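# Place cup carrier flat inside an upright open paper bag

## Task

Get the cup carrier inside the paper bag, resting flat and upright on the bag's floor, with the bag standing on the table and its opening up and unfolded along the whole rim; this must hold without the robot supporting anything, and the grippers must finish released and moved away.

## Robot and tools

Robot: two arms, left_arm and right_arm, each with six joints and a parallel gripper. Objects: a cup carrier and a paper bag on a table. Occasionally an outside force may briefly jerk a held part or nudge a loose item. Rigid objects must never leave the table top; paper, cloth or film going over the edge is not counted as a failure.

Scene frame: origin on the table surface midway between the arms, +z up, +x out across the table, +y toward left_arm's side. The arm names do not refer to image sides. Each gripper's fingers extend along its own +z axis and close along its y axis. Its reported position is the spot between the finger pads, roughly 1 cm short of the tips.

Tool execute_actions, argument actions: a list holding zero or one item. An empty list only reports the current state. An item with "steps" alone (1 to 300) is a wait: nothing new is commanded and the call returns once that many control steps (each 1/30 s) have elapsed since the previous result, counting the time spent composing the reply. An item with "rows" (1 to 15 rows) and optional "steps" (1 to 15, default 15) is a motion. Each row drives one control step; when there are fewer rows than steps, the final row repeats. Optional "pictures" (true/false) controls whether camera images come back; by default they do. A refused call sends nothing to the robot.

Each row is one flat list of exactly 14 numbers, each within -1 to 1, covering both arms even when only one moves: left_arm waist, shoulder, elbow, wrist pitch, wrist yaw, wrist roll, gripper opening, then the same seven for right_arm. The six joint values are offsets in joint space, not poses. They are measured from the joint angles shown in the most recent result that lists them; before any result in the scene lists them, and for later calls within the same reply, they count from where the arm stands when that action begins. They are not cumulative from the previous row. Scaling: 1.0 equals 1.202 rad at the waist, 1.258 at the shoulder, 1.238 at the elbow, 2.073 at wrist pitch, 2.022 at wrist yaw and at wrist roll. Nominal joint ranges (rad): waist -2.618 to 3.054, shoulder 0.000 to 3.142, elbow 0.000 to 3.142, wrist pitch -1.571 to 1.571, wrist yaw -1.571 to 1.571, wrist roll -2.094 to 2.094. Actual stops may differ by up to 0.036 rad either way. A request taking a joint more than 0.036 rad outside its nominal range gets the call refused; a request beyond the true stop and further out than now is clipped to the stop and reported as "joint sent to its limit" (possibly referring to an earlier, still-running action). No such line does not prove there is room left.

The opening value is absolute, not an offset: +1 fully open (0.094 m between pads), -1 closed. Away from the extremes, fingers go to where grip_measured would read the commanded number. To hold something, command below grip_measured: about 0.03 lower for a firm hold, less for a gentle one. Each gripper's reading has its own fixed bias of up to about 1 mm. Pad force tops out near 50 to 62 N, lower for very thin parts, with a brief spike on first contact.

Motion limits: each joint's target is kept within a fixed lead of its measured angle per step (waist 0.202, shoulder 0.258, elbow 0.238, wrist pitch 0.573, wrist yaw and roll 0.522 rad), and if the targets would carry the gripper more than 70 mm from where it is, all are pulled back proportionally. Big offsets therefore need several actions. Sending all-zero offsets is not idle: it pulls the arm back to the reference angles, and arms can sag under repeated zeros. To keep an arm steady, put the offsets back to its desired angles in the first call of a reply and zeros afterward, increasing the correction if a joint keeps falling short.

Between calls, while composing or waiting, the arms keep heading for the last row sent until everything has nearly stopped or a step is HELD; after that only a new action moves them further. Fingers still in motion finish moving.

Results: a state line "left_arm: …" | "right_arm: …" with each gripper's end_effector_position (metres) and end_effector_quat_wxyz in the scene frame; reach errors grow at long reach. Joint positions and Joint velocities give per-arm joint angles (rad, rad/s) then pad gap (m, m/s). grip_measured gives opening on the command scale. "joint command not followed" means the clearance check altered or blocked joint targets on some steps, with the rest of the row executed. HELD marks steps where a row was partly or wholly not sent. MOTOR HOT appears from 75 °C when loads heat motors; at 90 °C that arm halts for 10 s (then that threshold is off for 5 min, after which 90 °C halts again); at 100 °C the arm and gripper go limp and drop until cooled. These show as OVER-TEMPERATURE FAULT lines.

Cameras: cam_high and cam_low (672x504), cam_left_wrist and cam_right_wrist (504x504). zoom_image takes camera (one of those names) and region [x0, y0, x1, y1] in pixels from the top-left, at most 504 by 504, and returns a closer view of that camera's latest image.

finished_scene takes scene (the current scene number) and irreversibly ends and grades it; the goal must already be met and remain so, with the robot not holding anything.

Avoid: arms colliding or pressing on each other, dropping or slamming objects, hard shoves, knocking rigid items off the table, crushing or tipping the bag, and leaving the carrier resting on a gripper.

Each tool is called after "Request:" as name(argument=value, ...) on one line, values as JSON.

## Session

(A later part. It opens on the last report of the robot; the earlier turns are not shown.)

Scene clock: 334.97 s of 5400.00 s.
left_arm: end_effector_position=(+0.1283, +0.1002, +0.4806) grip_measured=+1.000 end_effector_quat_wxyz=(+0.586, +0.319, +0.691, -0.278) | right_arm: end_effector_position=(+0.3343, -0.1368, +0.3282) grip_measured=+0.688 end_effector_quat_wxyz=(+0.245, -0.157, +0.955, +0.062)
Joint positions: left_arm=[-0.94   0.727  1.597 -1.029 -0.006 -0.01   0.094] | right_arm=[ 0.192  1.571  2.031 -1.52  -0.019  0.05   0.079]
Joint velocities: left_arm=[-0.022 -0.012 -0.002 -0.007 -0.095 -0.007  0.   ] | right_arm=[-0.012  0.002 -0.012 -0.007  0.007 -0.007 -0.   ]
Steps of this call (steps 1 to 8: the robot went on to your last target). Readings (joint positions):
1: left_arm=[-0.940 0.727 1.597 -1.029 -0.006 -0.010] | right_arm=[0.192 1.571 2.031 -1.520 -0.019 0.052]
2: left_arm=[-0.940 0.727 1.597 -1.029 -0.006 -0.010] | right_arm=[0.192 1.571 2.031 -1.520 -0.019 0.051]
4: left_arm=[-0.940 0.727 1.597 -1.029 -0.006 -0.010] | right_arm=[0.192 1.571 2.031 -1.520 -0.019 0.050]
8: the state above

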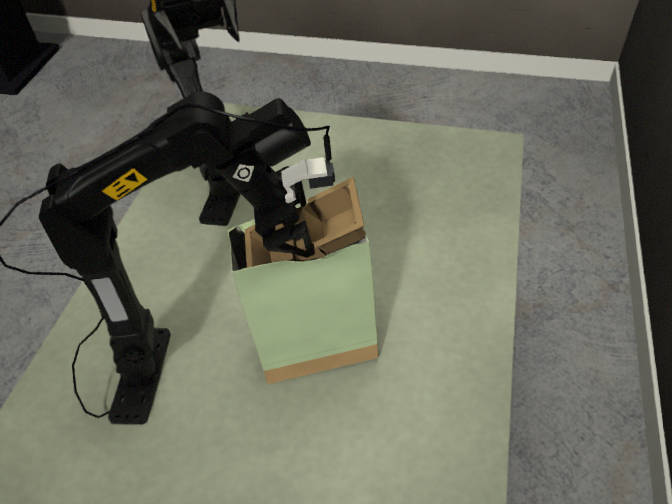

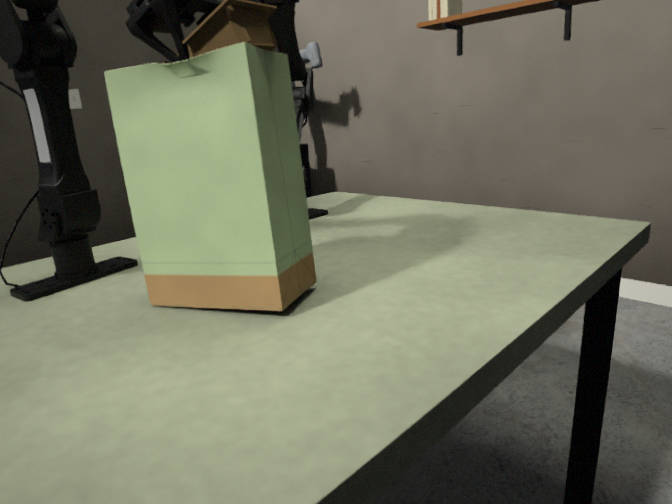

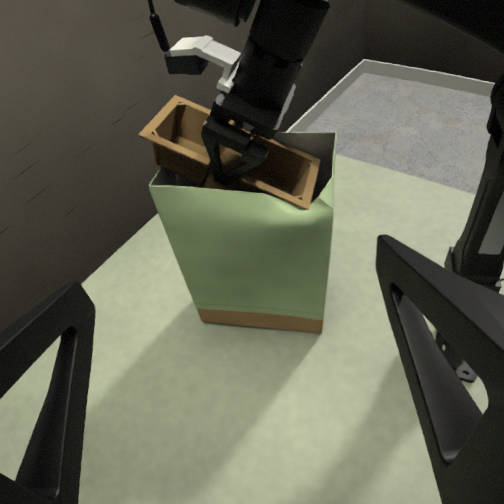

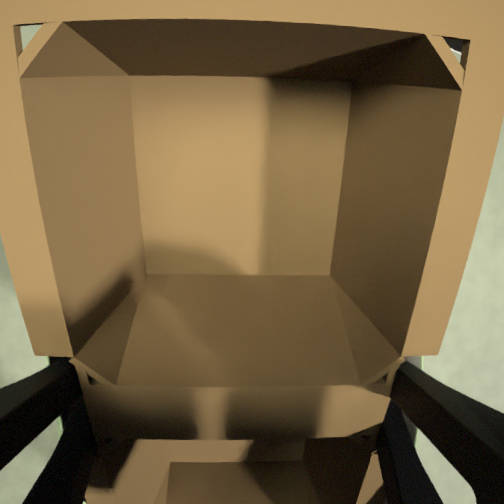

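Request:
execute_actions(actions=[{"rows":[[0,0,0,0,0,0,1,0,0,0.04,0,0,0,0.62],[0,0,0,0,0,0,1,0,0,0.08,0,0,0,0.62],[0,0,0,0,0,0,1,0,0,0.12,0,0,0,0.62],[0,0,0,0,0,0,1,0,0,0.14,0,0,0,0.62],[0,0,0,0,0,0,1,0,0,0.14,0,0,0,0.62],[0,0,0,0,0,0,1,0,0,0.14,0,0,0,0.62],[0,0,0,0,0,0,1,0,0,0.14,0,0,0,0.62],[0,0,0,0,0,0,1,0,0,0.14,0,0,0,0.62],[0,0,0,0,0,0,1,-0.04,0,0.14,0,0,-0.05,0.62]],"steps":15}], pictures=false)

Request:
execute_actions(actions=[{"steps":10}])

Request:
zoom_image(camera="cam_left_wrist", region=[90, 20, 350, 240])

Request:
zoom_image(camera="cam_high", region=[210, 120, 410, 320])

Scene clock: 347.67 s of 5400.00 s.
left_arm: end_effector_position=(+0.1283, +0.1002, +0.4806) grip_measured=+1.000 end_effector_quat_wxyz=(+0.586, +0.319, +0.691, -0.278) | right_arm: end_effector_position=(+0.3440, -0.1472, +0.3760) grip_measured=+0.688 end_effector_quat_wxyz=(+0.319, -0.170, +0.931, +0.059)
Joint positions: left_arm=[-0.94   0.727  1.597 -1.029 -0.006 -0.01   0.094] | right_arm=[ 0.152  1.575  2.185 -1.521 -0.02  -0.022  0.079]
Joint velocities: left_arm=[-0.022 -0.007 -0.022  0.037  0.022 -0.037  0.   ] | right_arm=[ 0.012 -0.022  0.007 -0.11  -0.037 -0.227 -0.   ]
Steps of this call (steps 1 to 15: the robot went on to your last target; steps 16 to 90: nothing new was sent; then 9.20 s passed at rest; steps 91 to 105: all 15 steps of this action). Readings (joint positions):
91: left_arm=[-0.940 0.727 1.597 -1.029 -0.006 -0.010] | right_arm=[0.192 1.571 2.033 -1.520 -0.019 0.049]
92: left_arm=[-0.940 0.727 1.597 -1.029 -0.006 -0.010] | right_arm=[0.192 1.574 2.046 -1.523 -0.019 0.049]
94: left_arm=[-0.940 0.727 1.597 -1.029 -0.006 -0.010] | right_arm=[0.192 1.583 2.106 -1.527 -0.019 0.049]
98: left_arm=[-0.940 0.727 1.597 -1.029 -0.006 -0.010] | right_arm=[0.192 1.576 2.181 -1.521 -0.019 0.049]
105: the state above

Scene clock: 348.00 s of 5400.00 s.
left_arm: end_effector_position=(+0.1283, +0.1002, +0.4806) grip_measured=+1.000 end_effector_quat_wxyz=(+0.586, +0.319, +0.691, -0.278) | right_arm: end_effector_position=(+0.3440, -0.1472, +0.3760) grip_measured=+0.688 end_effector_quat_wxyz=(+0.319, -0.178, +0.929, +0.057)
Joint positions: left_arm=[-0.94   0.727  1.597 -1.029 -0.006 -0.01   0.094] | right_arm=[ 0.152  1.575  2.185 -1.521 -0.02  -0.04   0.079]
Joint velocities: left_arm=[ 0.002  0.002 -0.012 -0.037  0.066 -0.007  0.   ] | right_arm=[-0.017 -0.017  0.012  0.007  0.095 -0.066 -0.001]
Steps of this call (steps 1 to 10: the robot went on to your last target). Readings (joint positions):
1: left_arm=[-0.940 0.727 1.597 -1.029 -0.006 -0.010] | right_arm=[0.152 1.575 2.185 -1.521 -0.020 -0.026]
2: left_arm=[-0.940 0.727 1.597 -1.029 -0.006 -0.010] | right_arm=[0.152 1.575 2.185 -1.521 -0.020 -0.029]
4: left_arm=[-0.940 0.727 1.597 -1.029 -0.006 -0.010] | right_arm=[0.152 1.575 2.185 -1.521 -0.020 -0.034]
8: left_arm=[-0.940 0.727 1.597 -1.029 -0.006 -0.010] | right_arm=[0.152 1.575 2.185 -1.521 -0.020 -0.039]
10: the state above

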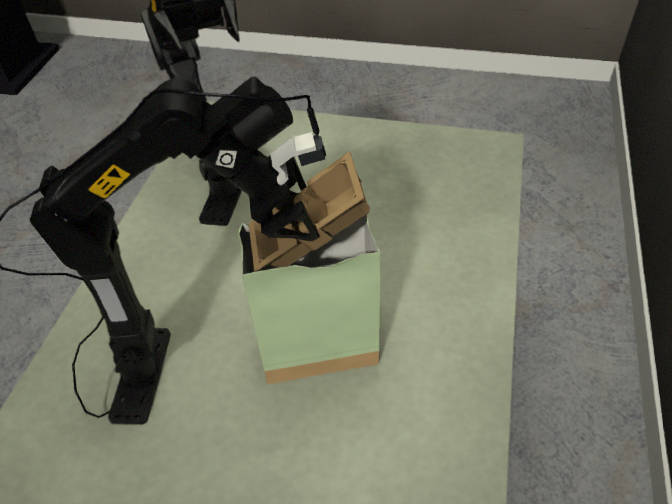

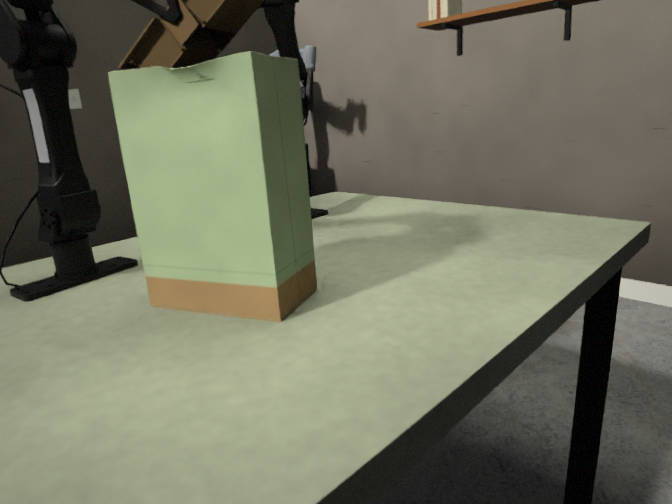

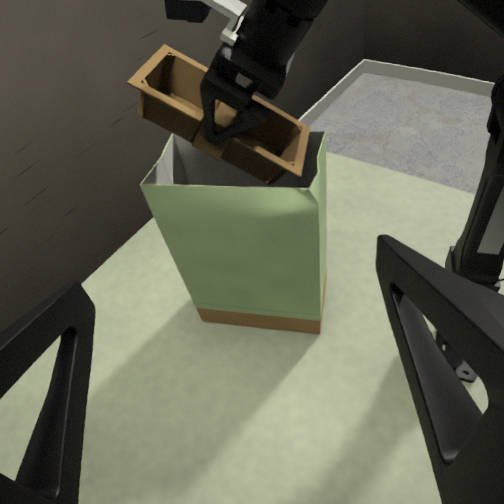

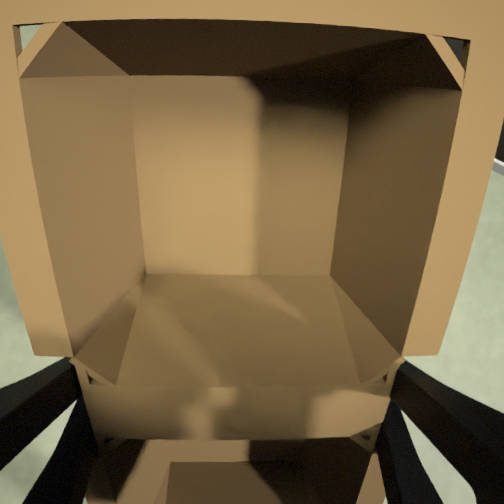

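Region (90, 20, 350, 240) of cam_left_wrist's 504x504 image, scaled by 1.938, with more detail than that image has; it fills the top 426 rows of this view, and the rest is white.

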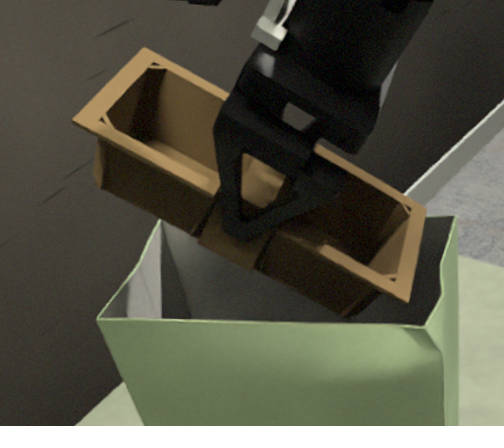

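Region (210, 120, 410, 320) of cam_high's 672x504 image, scaled by 2.520, with more detail than that image has.

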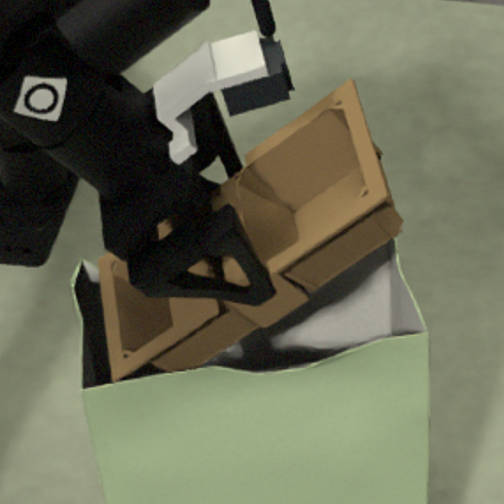

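Request:
execute_actions(actions=[{"rows":[[0,0,0,0,0,0,1,0.014,0.02,0.01,0,0,0.04,0.62],[0,0,0,0,0,0,1,0.014,0.035,0.01,0,0,0.04,0.62]],"steps":15}])

Request:
zoom_image(camera="cam_left_wrist", region=[190, 80, 350, 220])

Request:
zoom_image(camera="cam_high", region=[220, 170, 360, 300])

Scene clock: 359.77 s of 5400.00 s.
left_arm: end_effector_position=(+0.1283, +0.1002, +0.4806) grip_measured=+1.000 end_effector_quat_wxyz=(+0.586, +0.319, +0.691, -0.278) | right_arm: end_effector_position=(+0.3533, -0.1418, +0.3622) grip_measured=+0.688 end_effector_quat_wxyz=(+0.297, -0.149, +0.941, +0.065)
Joint positions: left_arm=[-0.94   0.727  1.597 -1.029 -0.006 -0.01   0.094] | right_arm=[ 0.158  1.617  2.185 -1.521 -0.02   0.029  0.079]
Joint velocities: left_arm=[-0.002 -0.022 -0.012 -0.037 -0.066 -0.022  0.   ] | right_arm=[-0.017 -0.017  0.012 -0.095 -0.066 -0.022  0.   ]
Steps of this call (steps 1 to 30: the robot went on to your last target; steps 31 to 90: nothing new was sent; then 8.27 s passed at rest; steps 91 to 105: all 15 steps of this action). Readings (joint positions):
91: left_arm=[-0.940 0.727 1.597 -1.029 -0.006 -0.010] | right_arm=[0.153 1.576 2.185 -1.521 -0.020 -0.031]
92: left_arm=[-0.940 0.727 1.597 -1.029 -0.006 -0.010] | right_arm=[0.154 1.579 2.185 -1.521 -0.020 -0.018]
94: left_arm=[-0.940 0.727 1.597 -1.029 -0.006 -0.010] | right_arm=[0.157 1.590 2.185 -1.521 -0.020 -0.000]
98: left_arm=[-0.940 0.727 1.597 -1.029 -0.006 -0.010] | right_arm=[0.158 1.614 2.185 -1.521 -0.020 0.019]
105: the state above

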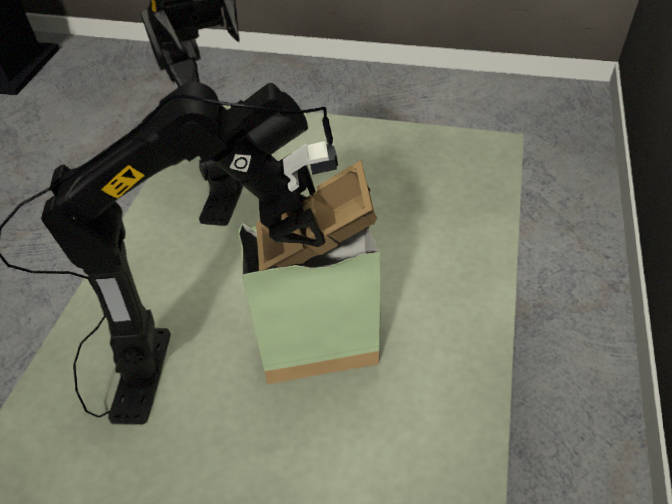

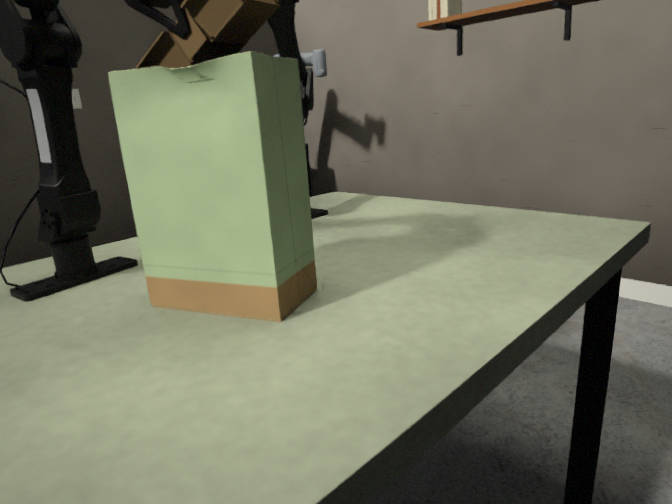

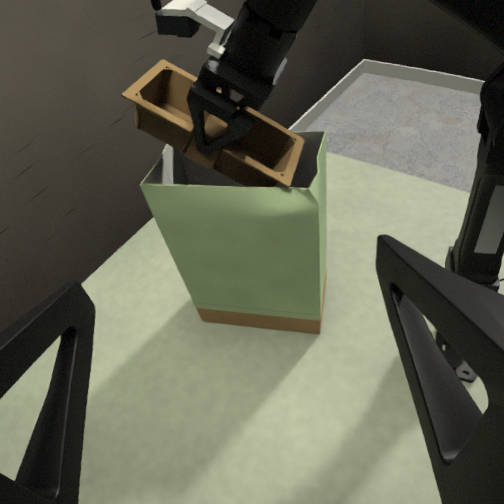

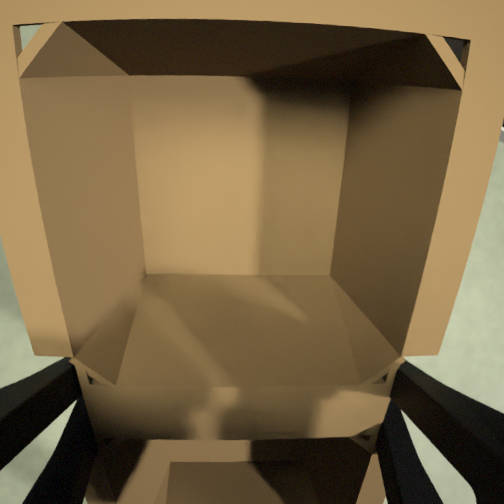

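Region (190, 80, 350, 220) of cam_left_wrist's 504x504 image, scaled by 3.150, with more detail than that image has; it fills the top 441 rows of this view, and the rest is white.

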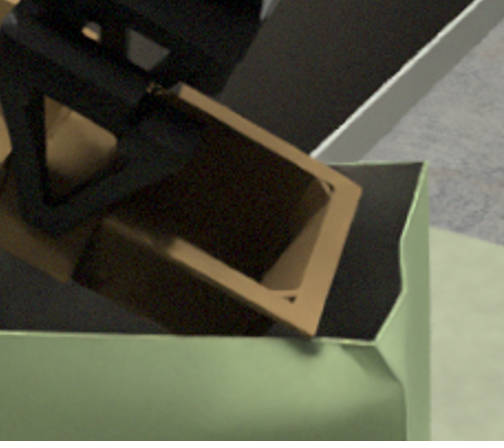

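Region (220, 170, 360, 300) of cam_high's 672x504 image, scaled by 3.600, with more detail than that image has; it fills the top 468 rows of this view, and the rest is white.

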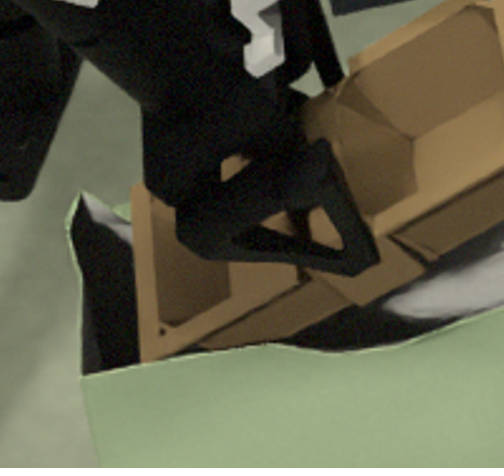

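Request:
execute_actions(actions=[{"rows":[[0,0,0,0,0,0,1,-0.03,0,0,0,0,0,0.62],[0,0,0,0,0,0,1,-0.03,0,0,0,0,0,0.62],[0,0,0,0,0,0,1,-0.03,0,0,0,0,0,0.62],[0,0,0,0,0,0,1,-0.03,0,0,0,0,0,0.62],[0,0,0,0,0,0,1,-0.03,0,-0.02,0,0,0,0.62],[0,0,0,0,0,0,1,-0.03,0,-0.03,0,0,0,0.62],[0,0,0,0,0,0,1,-0.03,0,-0.045,0,0,0,0.62],[0,0,0,0,0,0,1,-0.03,0,-0.06,0,0,0,0.62],[0,0,0,0,0,0,1,-0.03,0,-0.07,0,0,0,0.62]],"steps":15}])

Request:
zoom_image(camera="cam_left_wrist", region=[120, 50, 350, 240])

Request:
zoom_image(camera="cam_high", region=[220, 150, 400, 300])

Scene clock: 373.73 s of 5400.00 s.
left_arm: end_effector_position=(+0.1283, +0.1002, +0.4806) grip_measured=+1.000 end_effector_quat_wxyz=(+0.586, +0.319, +0.691, -0.278) | right_arm: end_effector_position=(+0.3544, -0.1511, +0.3370) grip_measured=+0.688 end_effector_quat_wxyz=(+0.261, -0.137, +0.954, +0.056)
Joint positions: left_arm=[-0.94   0.727  1.597 -1.029 -0.006 -0.01   0.094] | right_arm=[ 0.131  1.619  2.107 -1.52  -0.022  0.032  0.079]
Joint velocities: left_arm=[ 0.002 -0.002 -0.017  0.007  0.037 -0.022  0.   ] | right_arm=[-0.002  0.002 -0.002 -0.095 -0.007 -0.022 -0.   ]
Steps of this call (steps 1 to 15: the robot went on to your last target; steps 16 to 90: nothing new was sent; then 10.47 s passed at rest; steps 91 to 105: all 15 steps of this action). Readings (joint positions):
91: left_arm=[-0.940 0.727 1.597 -1.029 -0.006 -0.010] | right_arm=[0.155 1.617 2.185 -1.521 -0.022 0.032]
92: left_arm=[-0.940 0.727 1.597 -1.029 -0.006 -0.010] | right_arm=[0.149 1.617 2.185 -1.521 -0.022 0.032]
94: left_arm=[-0.940 0.727 1.597 -1.029 -0.006 -0.010] | right_arm=[0.135 1.617 2.185 -1.521 -0.022 0.032]
98: left_arm=[-0.940 0.727 1.597 -1.029 -0.006 -0.010] | right_arm=[0.131 1.617 2.162 -1.520 -0.022 0.032]
105: the state above

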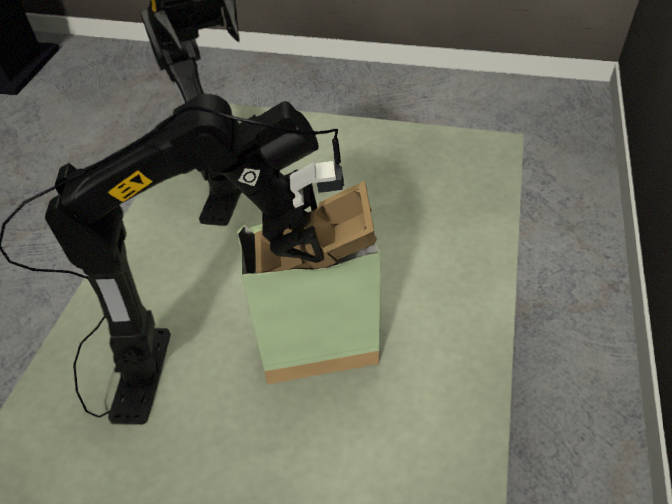

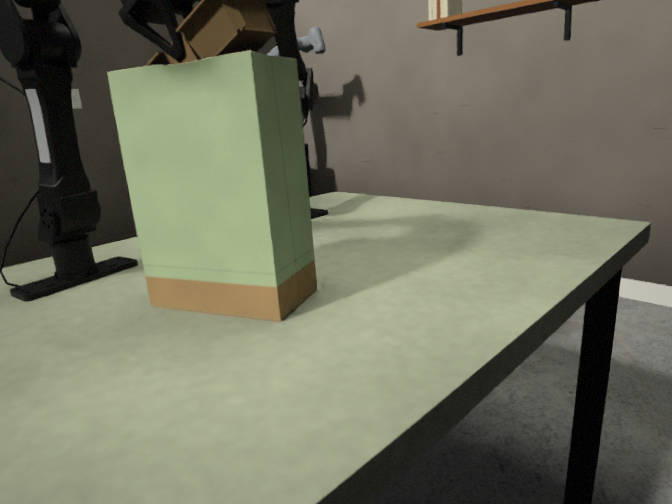

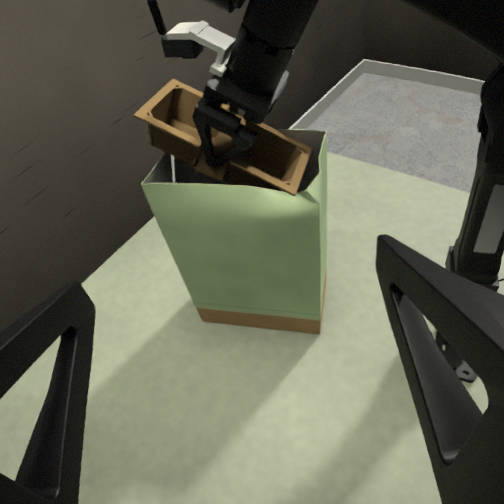

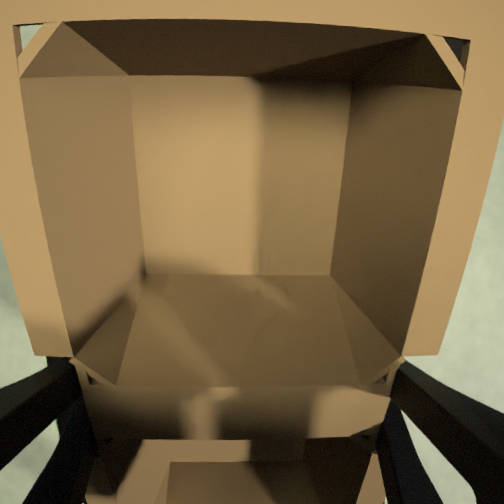

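Region (120, 50, 350, 240) of cam_left_wrist's 504x504 image, scaled by 2.191, with more detail than that image has; it fills the top 416 rows of this view, and the rest is white.

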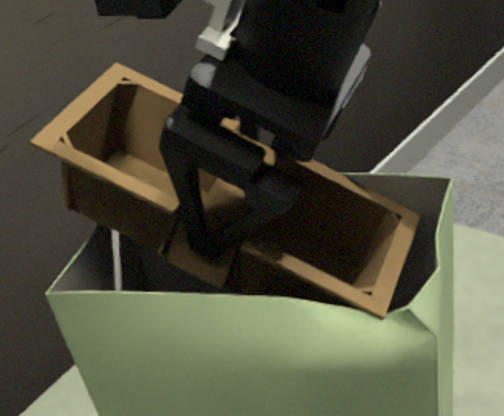

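Region (220, 150, 400, 300) of cam_high's 672x504 image, scaled by 2.800, with more detail than that image has.

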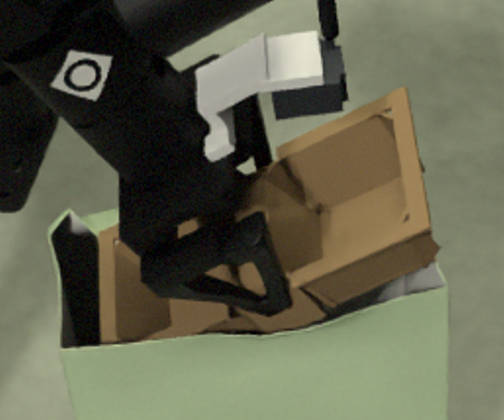

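Request:
execute_actions(actions=[{"rows":[[0,0,0,0,0,0,1,0,0,0.05,0,0,0,0.62],[0,0,0,0,0,0,1,0,0,0.05,0,0,0,0.62],[0,0,0,0,0,0,1,0,0,0.05,0,0,0,0.62],[0,0,0,0,0,0,1,0,0,0.05,0,0,0,0.62],[0,0,0,0,0,0,1,0,0,0.05,0,0,-0.04,0.62],[0,0,0,0,0,0,1,0,0,0.05,0,0,-0.08,0.62]],"steps":15}], pictures=false)

Request:
execute_actions(actions=[{"rows":[[0,0,0,0,0,0,1,0,0,-0.02,0,0,0,0.62],[0,0,0,0,0,0,1,0,0,-0.03,0,0,0,0.62],[0,0,0,0,0,0,1,0,0,-0.04,0,0,0,0.62],[0,0,0,0,0,0,1,0,0,-0.05,0,0,0,0.62],[0,0,0,0,0,0,1,0,0,-0.06,0,0,0,0.62],[0,0,0,0,0,0,1,0,0,-0.07,0,0,0,0.62]],"steps":15}])

Request:
zoom_image(camera="cam_left_wrist", region=[120, 50, 350, 240])

Request:
zoom_image(camera="cam_high", region=[220, 150, 400, 300])

Scene clock: 389.20 s of 5400.00 s.
left_arm: end_effector_position=(+0.1283, +0.1002, +0.4806) grip_measured=+1.000 end_effector_quat_wxyz=(+0.586, +0.319, +0.691, -0.278) | right_arm: end_effector_position=(+0.3558, -0.1507, +0.3470) grip_measured=+0.688 end_effector_quat_wxyz=(+0.279, -0.201, +0.938, +0.039)
Joint positions: left_arm=[-0.94   0.727  1.597 -1.029 -0.006 -0.01   0.094] | right_arm=[ 0.131  1.62   2.141 -1.522 -0.022 -0.105  0.079]
Joint velocities: left_arm=[-0.012 -0.012 -0.002 -0.022  0.066 -0.066  0.   ] | right_arm=[-0.002 -0.012 -0.012  0.022  0.037 -0.11   0.   ]
Steps of this call (steps 1 to 15: the robot went on to your last target; steps 16 to 90: nothing new was sent; then 11.97 s passed at rest; steps 91 to 105: all 15 steps of this action). Readings (joint positions):
91: left_arm=[-0.940 0.727 1.597 -1.029 -0.006 -0.010] | right_arm=[0.131 1.619 2.112 -1.521 -0.022 0.032]
92: left_arm=[-0.940 0.727 1.597 -1.029 -0.006 -0.010] | right_arm=[0.131 1.620 2.119 -1.522 -0.022 0.032]
94: left_arm=[-0.940 0.727 1.597 -1.029 -0.006 -0.010] | right_arm=[0.131 1.620 2.133 -1.522 -0.022 0.032]
98: left_arm=[-0.940 0.727 1.597 -1.029 -0.006 -0.010] | right_arm=[0.131 1.620 2.141 -1.522 -0.022 -0.046]
105: the state above

Scene clock: 389.70 s of 5400.00 s.
left_arm: end_effector_position=(+0.1283, +0.1002, +0.4806) grip_measured=+1.000 end_effector_quat_wxyz=(+0.586, +0.319, +0.691, -0.278) | right_arm: end_effector_position=(+0.3524, -0.1517, +0.3226) grip_measured=+0.688 end_effector_quat_wxyz=(+0.242, -0.203, +0.948, +0.035)
Joint positions: left_arm=[-0.94   0.727  1.597 -1.029 -0.006 -0.01   0.094] | right_arm=[ 0.131  1.62   2.064 -1.521 -0.022 -0.106  0.079]
Joint velocities: left_arm=[-0.002 -0.022 -0.017 -0.051 -0.081  0.022  0.   ] | right_arm=[-0.027 -0.007 -0.007 -0.022 -0.051 -0.007 -0.001]
Steps of this call (steps 1 to 15: all 15 steps of this action). Readings (joint positions):
1: left_arm=[-0.940 0.727 1.597 -1.029 -0.006 -0.010] | right_arm=[0.131 1.620 2.141 -1.522 -0.022 -0.106]
2: left_arm=[-0.940 0.727 1.597 -1.029 -0.006 -0.010] | right_arm=[0.131 1.620 2.138 -1.521 -0.022 -0.106]
4: left_arm=[-0.940 0.727 1.597 -1.029 -0.006 -0.010] | right_arm=[0.131 1.620 2.121 -1.521 -0.022 -0.106]
8: left_arm=[-0.940 0.727 1.597 -1.029 -0.006 -0.010] | right_arm=[0.131 1.620 2.071 -1.521 -0.022 -0.106]
15: the state above

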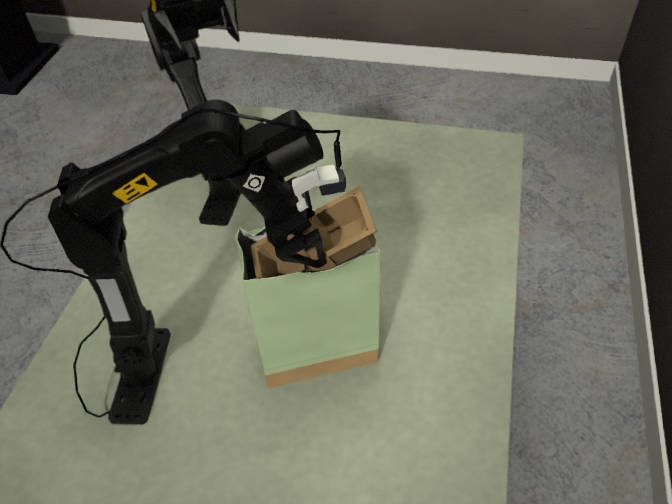

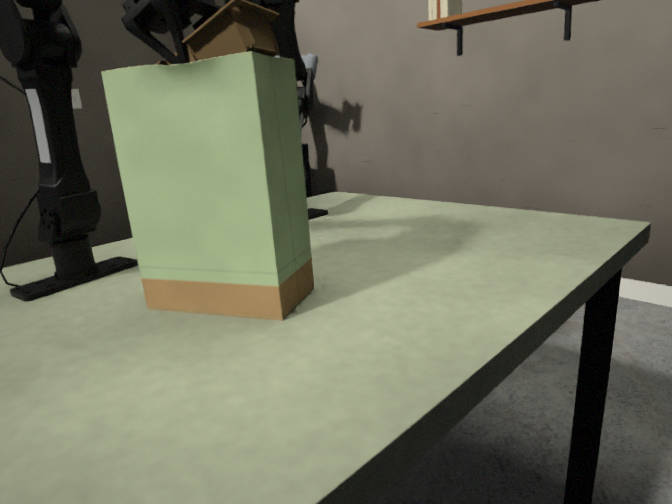

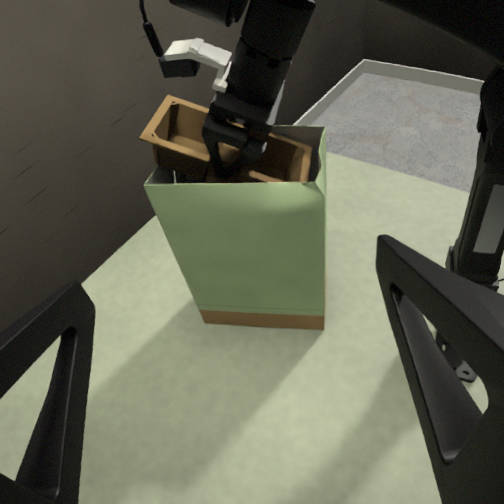

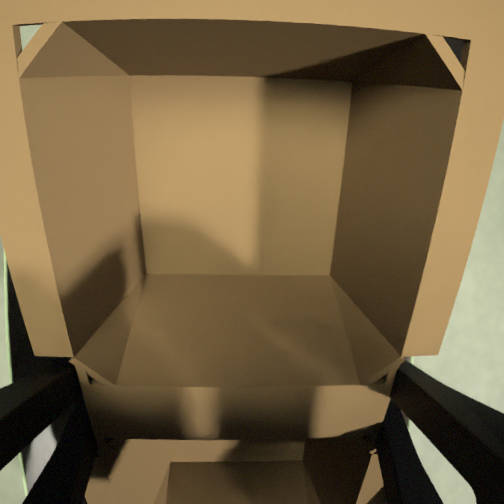

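Region (120, 50, 350, 240) of cam_left_wrist's 504x504 image, scaled by 2.191, with more detail than that image has; it fills the top 416 rows of this view, and the rest is white.

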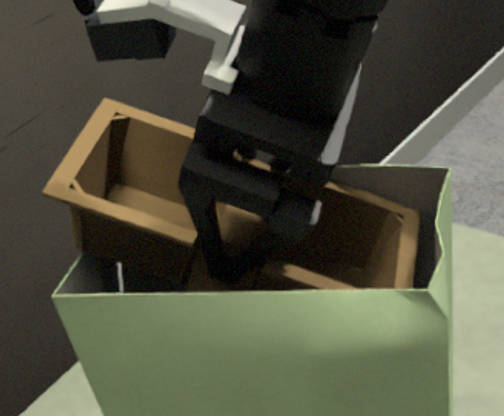

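Region (220, 150, 400, 300) of cam_high's 672x504 image, scaled by 2.800, with more detail than that image has.

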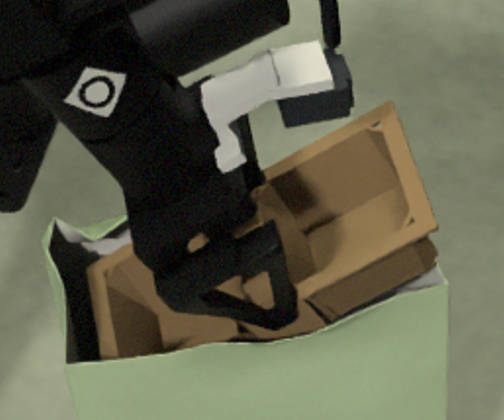

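Request:
execute_actions(actions=[{"rows":[[0,0,0,0,0,0,1,0,-0.02,-0.01,0,0,0.01,0.62],[0,0,0,0,0,0,1,0,-0.03,-0.02,0,0,0.02,0.62],[0,0,0,0,0,0,1,0,-0.04,-0.03,0,0,0.03,0.62],[0,0,0,0,0,0,1,0,-0.05,-0.045,0,0,0.04,0.62],[0,0,0,0,0,0,1,0,-0.055,-0.06,0,0,0.05,0.62],[0,0,0,0,0,0,1,0,-0.055,-0.075,0,0,0.05,0.62],[0,0,0,0,0,0,1,0,-0.055,-0.09,0,0,0.05,0.62]],"steps":15}])

Request:
zoom_image(camera="cam_left_wrist", region=[120, 50, 350, 240])

Request:
zoom_image(camera="cam_high", region=[220, 150, 400, 300])

Scene clock: 399.53 s of 5400.00 s.
left_arm: end_effector_position=(+0.1283, +0.1002, +0.4806) grip_measured=+1.000 end_effector_quat_wxyz=(+0.586, +0.319, +0.691, -0.278) | right_arm: end_effector_position=(+0.3365, -0.1568, +0.3082) grip_measured=+0.688 end_effector_quat_wxyz=(+0.217, -0.163, +0.962, +0.043)
Joint positions: left_arm=[-0.94   0.727  1.597 -1.029 -0.006 -0.01   0.094] | right_arm=[ 0.131  1.569  1.965 -1.521 -0.022 -0.02   0.079]
Joint velocities: left_arm=[-0.012 -0.012 -0.007 -0.022  0.037  0.051  0.   ] | right_arm=[-0.027  0.022  0.002 -0.037  0.022  0.022 -0.001]
Steps of this call (steps 1 to 15: the robot went on to your last target; steps 16 to 90: nothing new was sent; then 6.33 s passed at rest; steps 91 to 105: all 15 steps of this action). Readings (joint positions):
91: left_arm=[-0.940 0.727 1.597 -1.029 -0.006 -0.010] | right_arm=[0.131 1.620 2.064 -1.521 -0.022 -0.104]
92: left_arm=[-0.940 0.727 1.597 -1.029 -0.006 -0.010] | right_arm=[0.131 1.619 2.062 -1.521 -0.022 -0.099]
94: left_arm=[-0.940 0.727 1.597 -1.029 -0.006 -0.010] | right_arm=[0.131 1.607 2.044 -1.520 -0.022 -0.081]
98: left_arm=[-0.940 0.727 1.597 -1.029 -0.006 -0.010] | right_arm=[0.131 1.572 1.985 -1.521 -0.022 -0.042]
105: the state above

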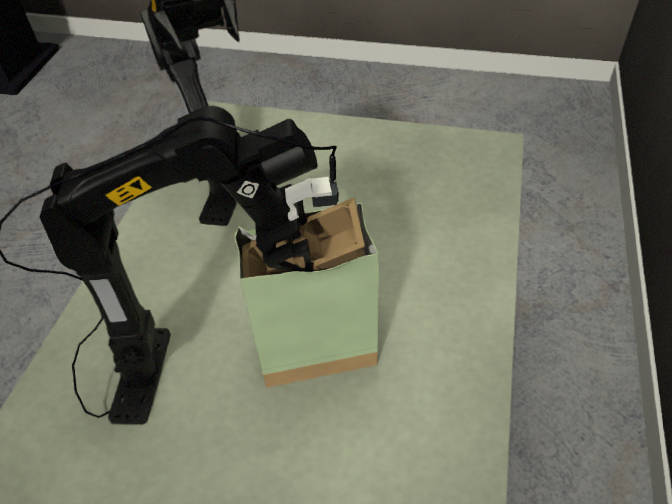

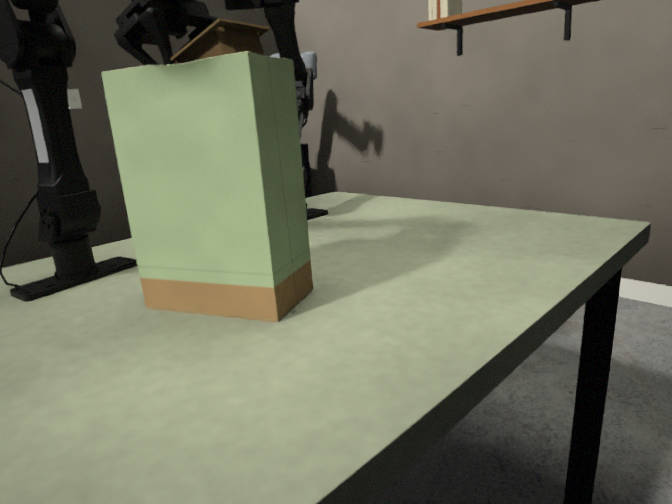

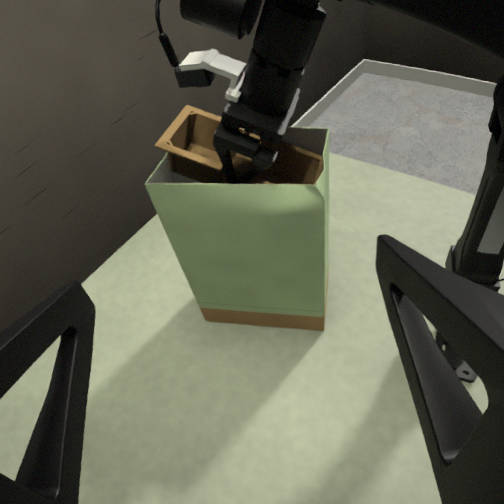

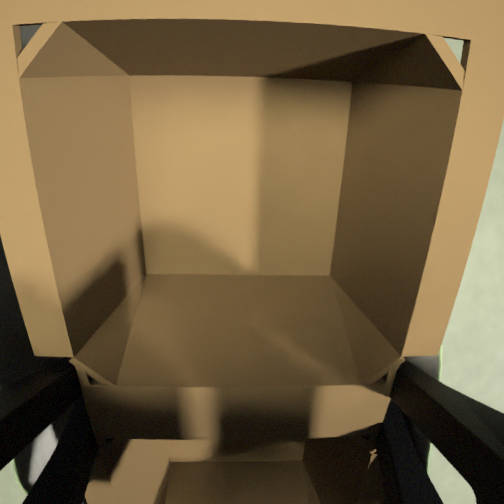

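Region (120, 50, 350, 240) of cam_left_wrist's 504x504 image, scaled by 2.191, with more detail than that image has; it fills the top 416 rows of this view, and the rest is white.

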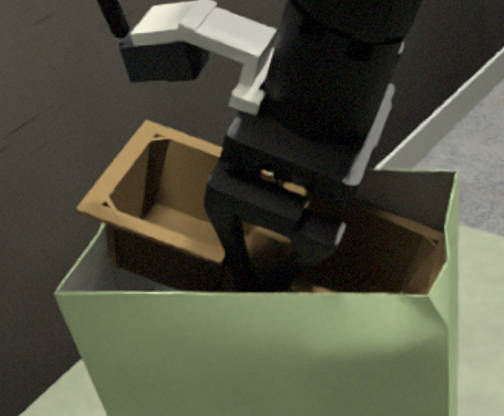

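Region (220, 150, 400, 300) of cam_high's 672x504 image, scaled by 2.800, with more detail than that image has.

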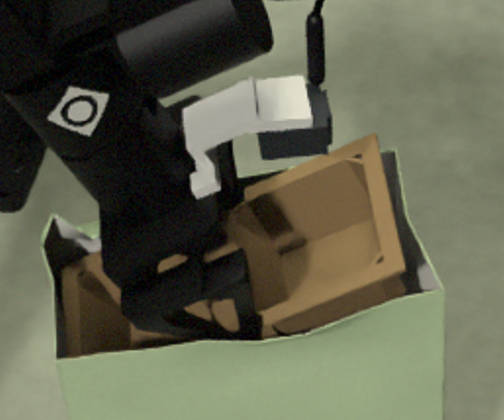

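Request:
execute_actions(actions=[{"rows":[[0,0,0,0,0,0,1,0.028,0,0,0,0,-0.02,0.62],[0,0,0,0,0,0,1,0.028,0,0,0,0,-0.02,0.62],[0,0,0,0,0,0,1,0.028,0,0,0,0,-0.02,0.62],[0,0,0,0,0,0,1,0.028,0,0,0,0,-0.02,0.62],[0,0,0,0,0,0,1,0.028,0.008,-0.02,0,0,-0.02,0.62],[0,0,0,0,0,0,1,0.028,0.012,-0.03,0,0,-0.02,0.62],[0,0,0,0,0,0,1,0.028,0.016,-0.04,0,0,-0.02,0.62],[0,0,0,0,0,0,1,0.028,0.02,-0.05,0,0,-0.02,0.62],[0,0,0,0,0,0,1,0.028,0.024,-0.06,0,0,-0.02,0.62]],"steps":15}])

Request:
zoom_image(camera="cam_left_wrist", region=[120, 50, 350, 240])

Request:
zoom_image(camera="cam_high", region=[220, 150, 400, 300])

Scene clock: 412.63 s of 5400.00 s.
left_arm: end_effector_position=(+0.1283, +0.1002, +0.4806) grip_measured=+1.000 end_effector_quat_wxyz=(+0.586, +0.319, +0.691, -0.278) | right_arm: end_effector_position=(+0.3334, -0.1495, +0.2795) grip_measured=+0.688 end_effector_quat_wxyz=(+0.172, -0.190, +0.966, +0.035)
Joint positions: left_arm=[-0.94   0.727  1.597 -1.029 -0.006 -0.01   0.094] | right_arm=[ 0.155  1.598  1.9   -1.52  -0.021 -0.05   0.079]
Joint velocities: left_arm=[-0.007 -0.012  0.007  0.007  0.066 -0.037  0.   ] | right_arm=[ 0.032  0.032 -0.017  0.022 -0.007  0.022  0.   ]
Steps of this call (steps 1 to 15: the robot went on to your last target; steps 16 to 90: nothing new was sent; then 9.60 s passed at rest; steps 91 to 105: all 15 steps of this action). Readings (joint positions):
91: left_arm=[-0.940 0.727 1.597 -1.029 -0.006 -0.010] | right_arm=[0.133 1.569 1.965 -1.521 -0.021 -0.020]
92: left_arm=[-0.940 0.727 1.597 -1.029 -0.006 -0.010] | right_arm=[0.139 1.569 1.965 -1.521 -0.021 -0.026]
94: left_arm=[-0.940 0.727 1.597 -1.029 -0.006 -0.010] | right_arm=[0.151 1.569 1.965 -1.521 -0.021 -0.036]
98: left_arm=[-0.940 0.727 1.597 -1.029 -0.006 -0.010] | right_arm=[0.155 1.569 1.945 -1.520 -0.021 -0.045]
105: the state above

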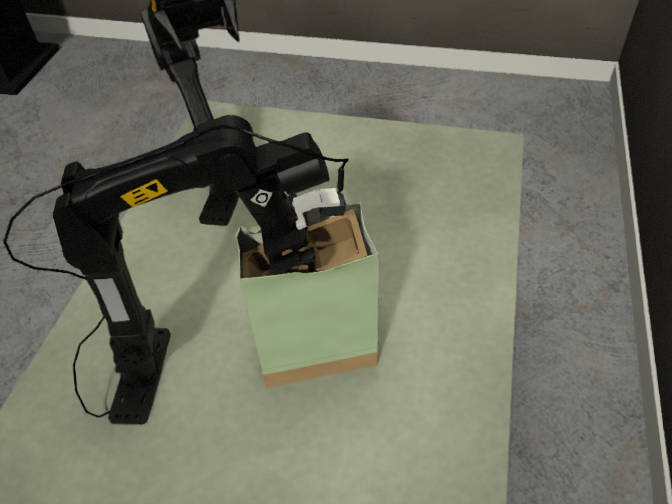

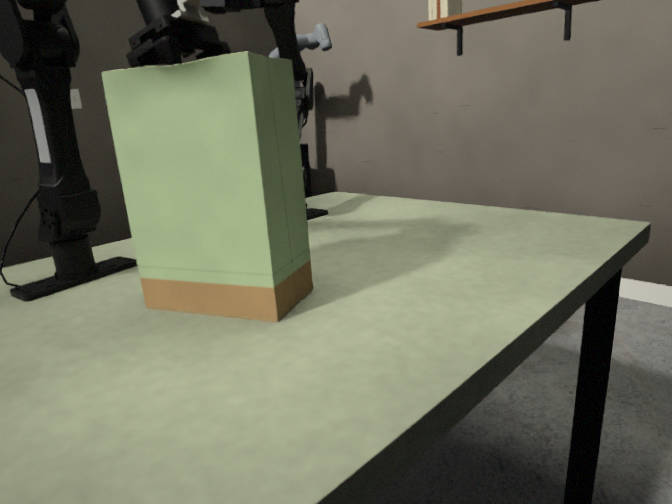

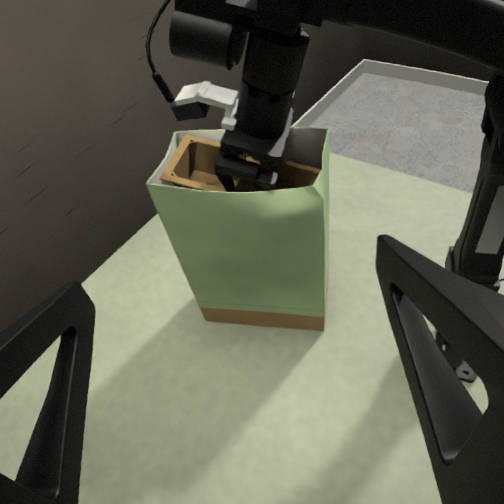

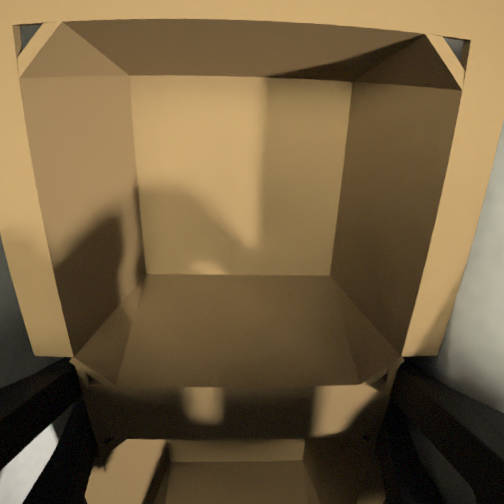

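Region (120, 50, 350, 240) of cam_left_wrist's 504x504 image, scaled by 2.191, with more detail than that image has; it fills the top 416 rows of this view, and the rest is white.

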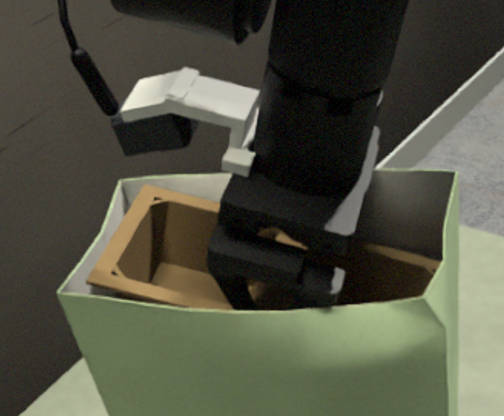

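Region (220, 150, 400, 300) of cam_high's 672x504 image, scaled by 2.800, with more detail than that image has.

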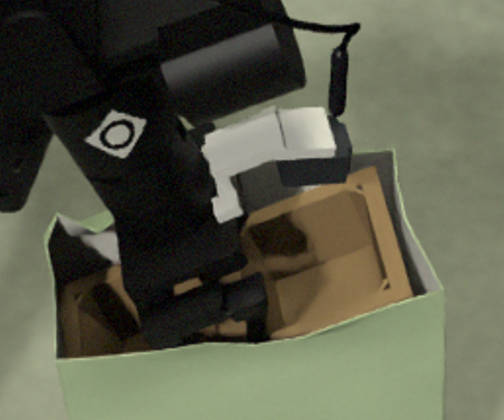

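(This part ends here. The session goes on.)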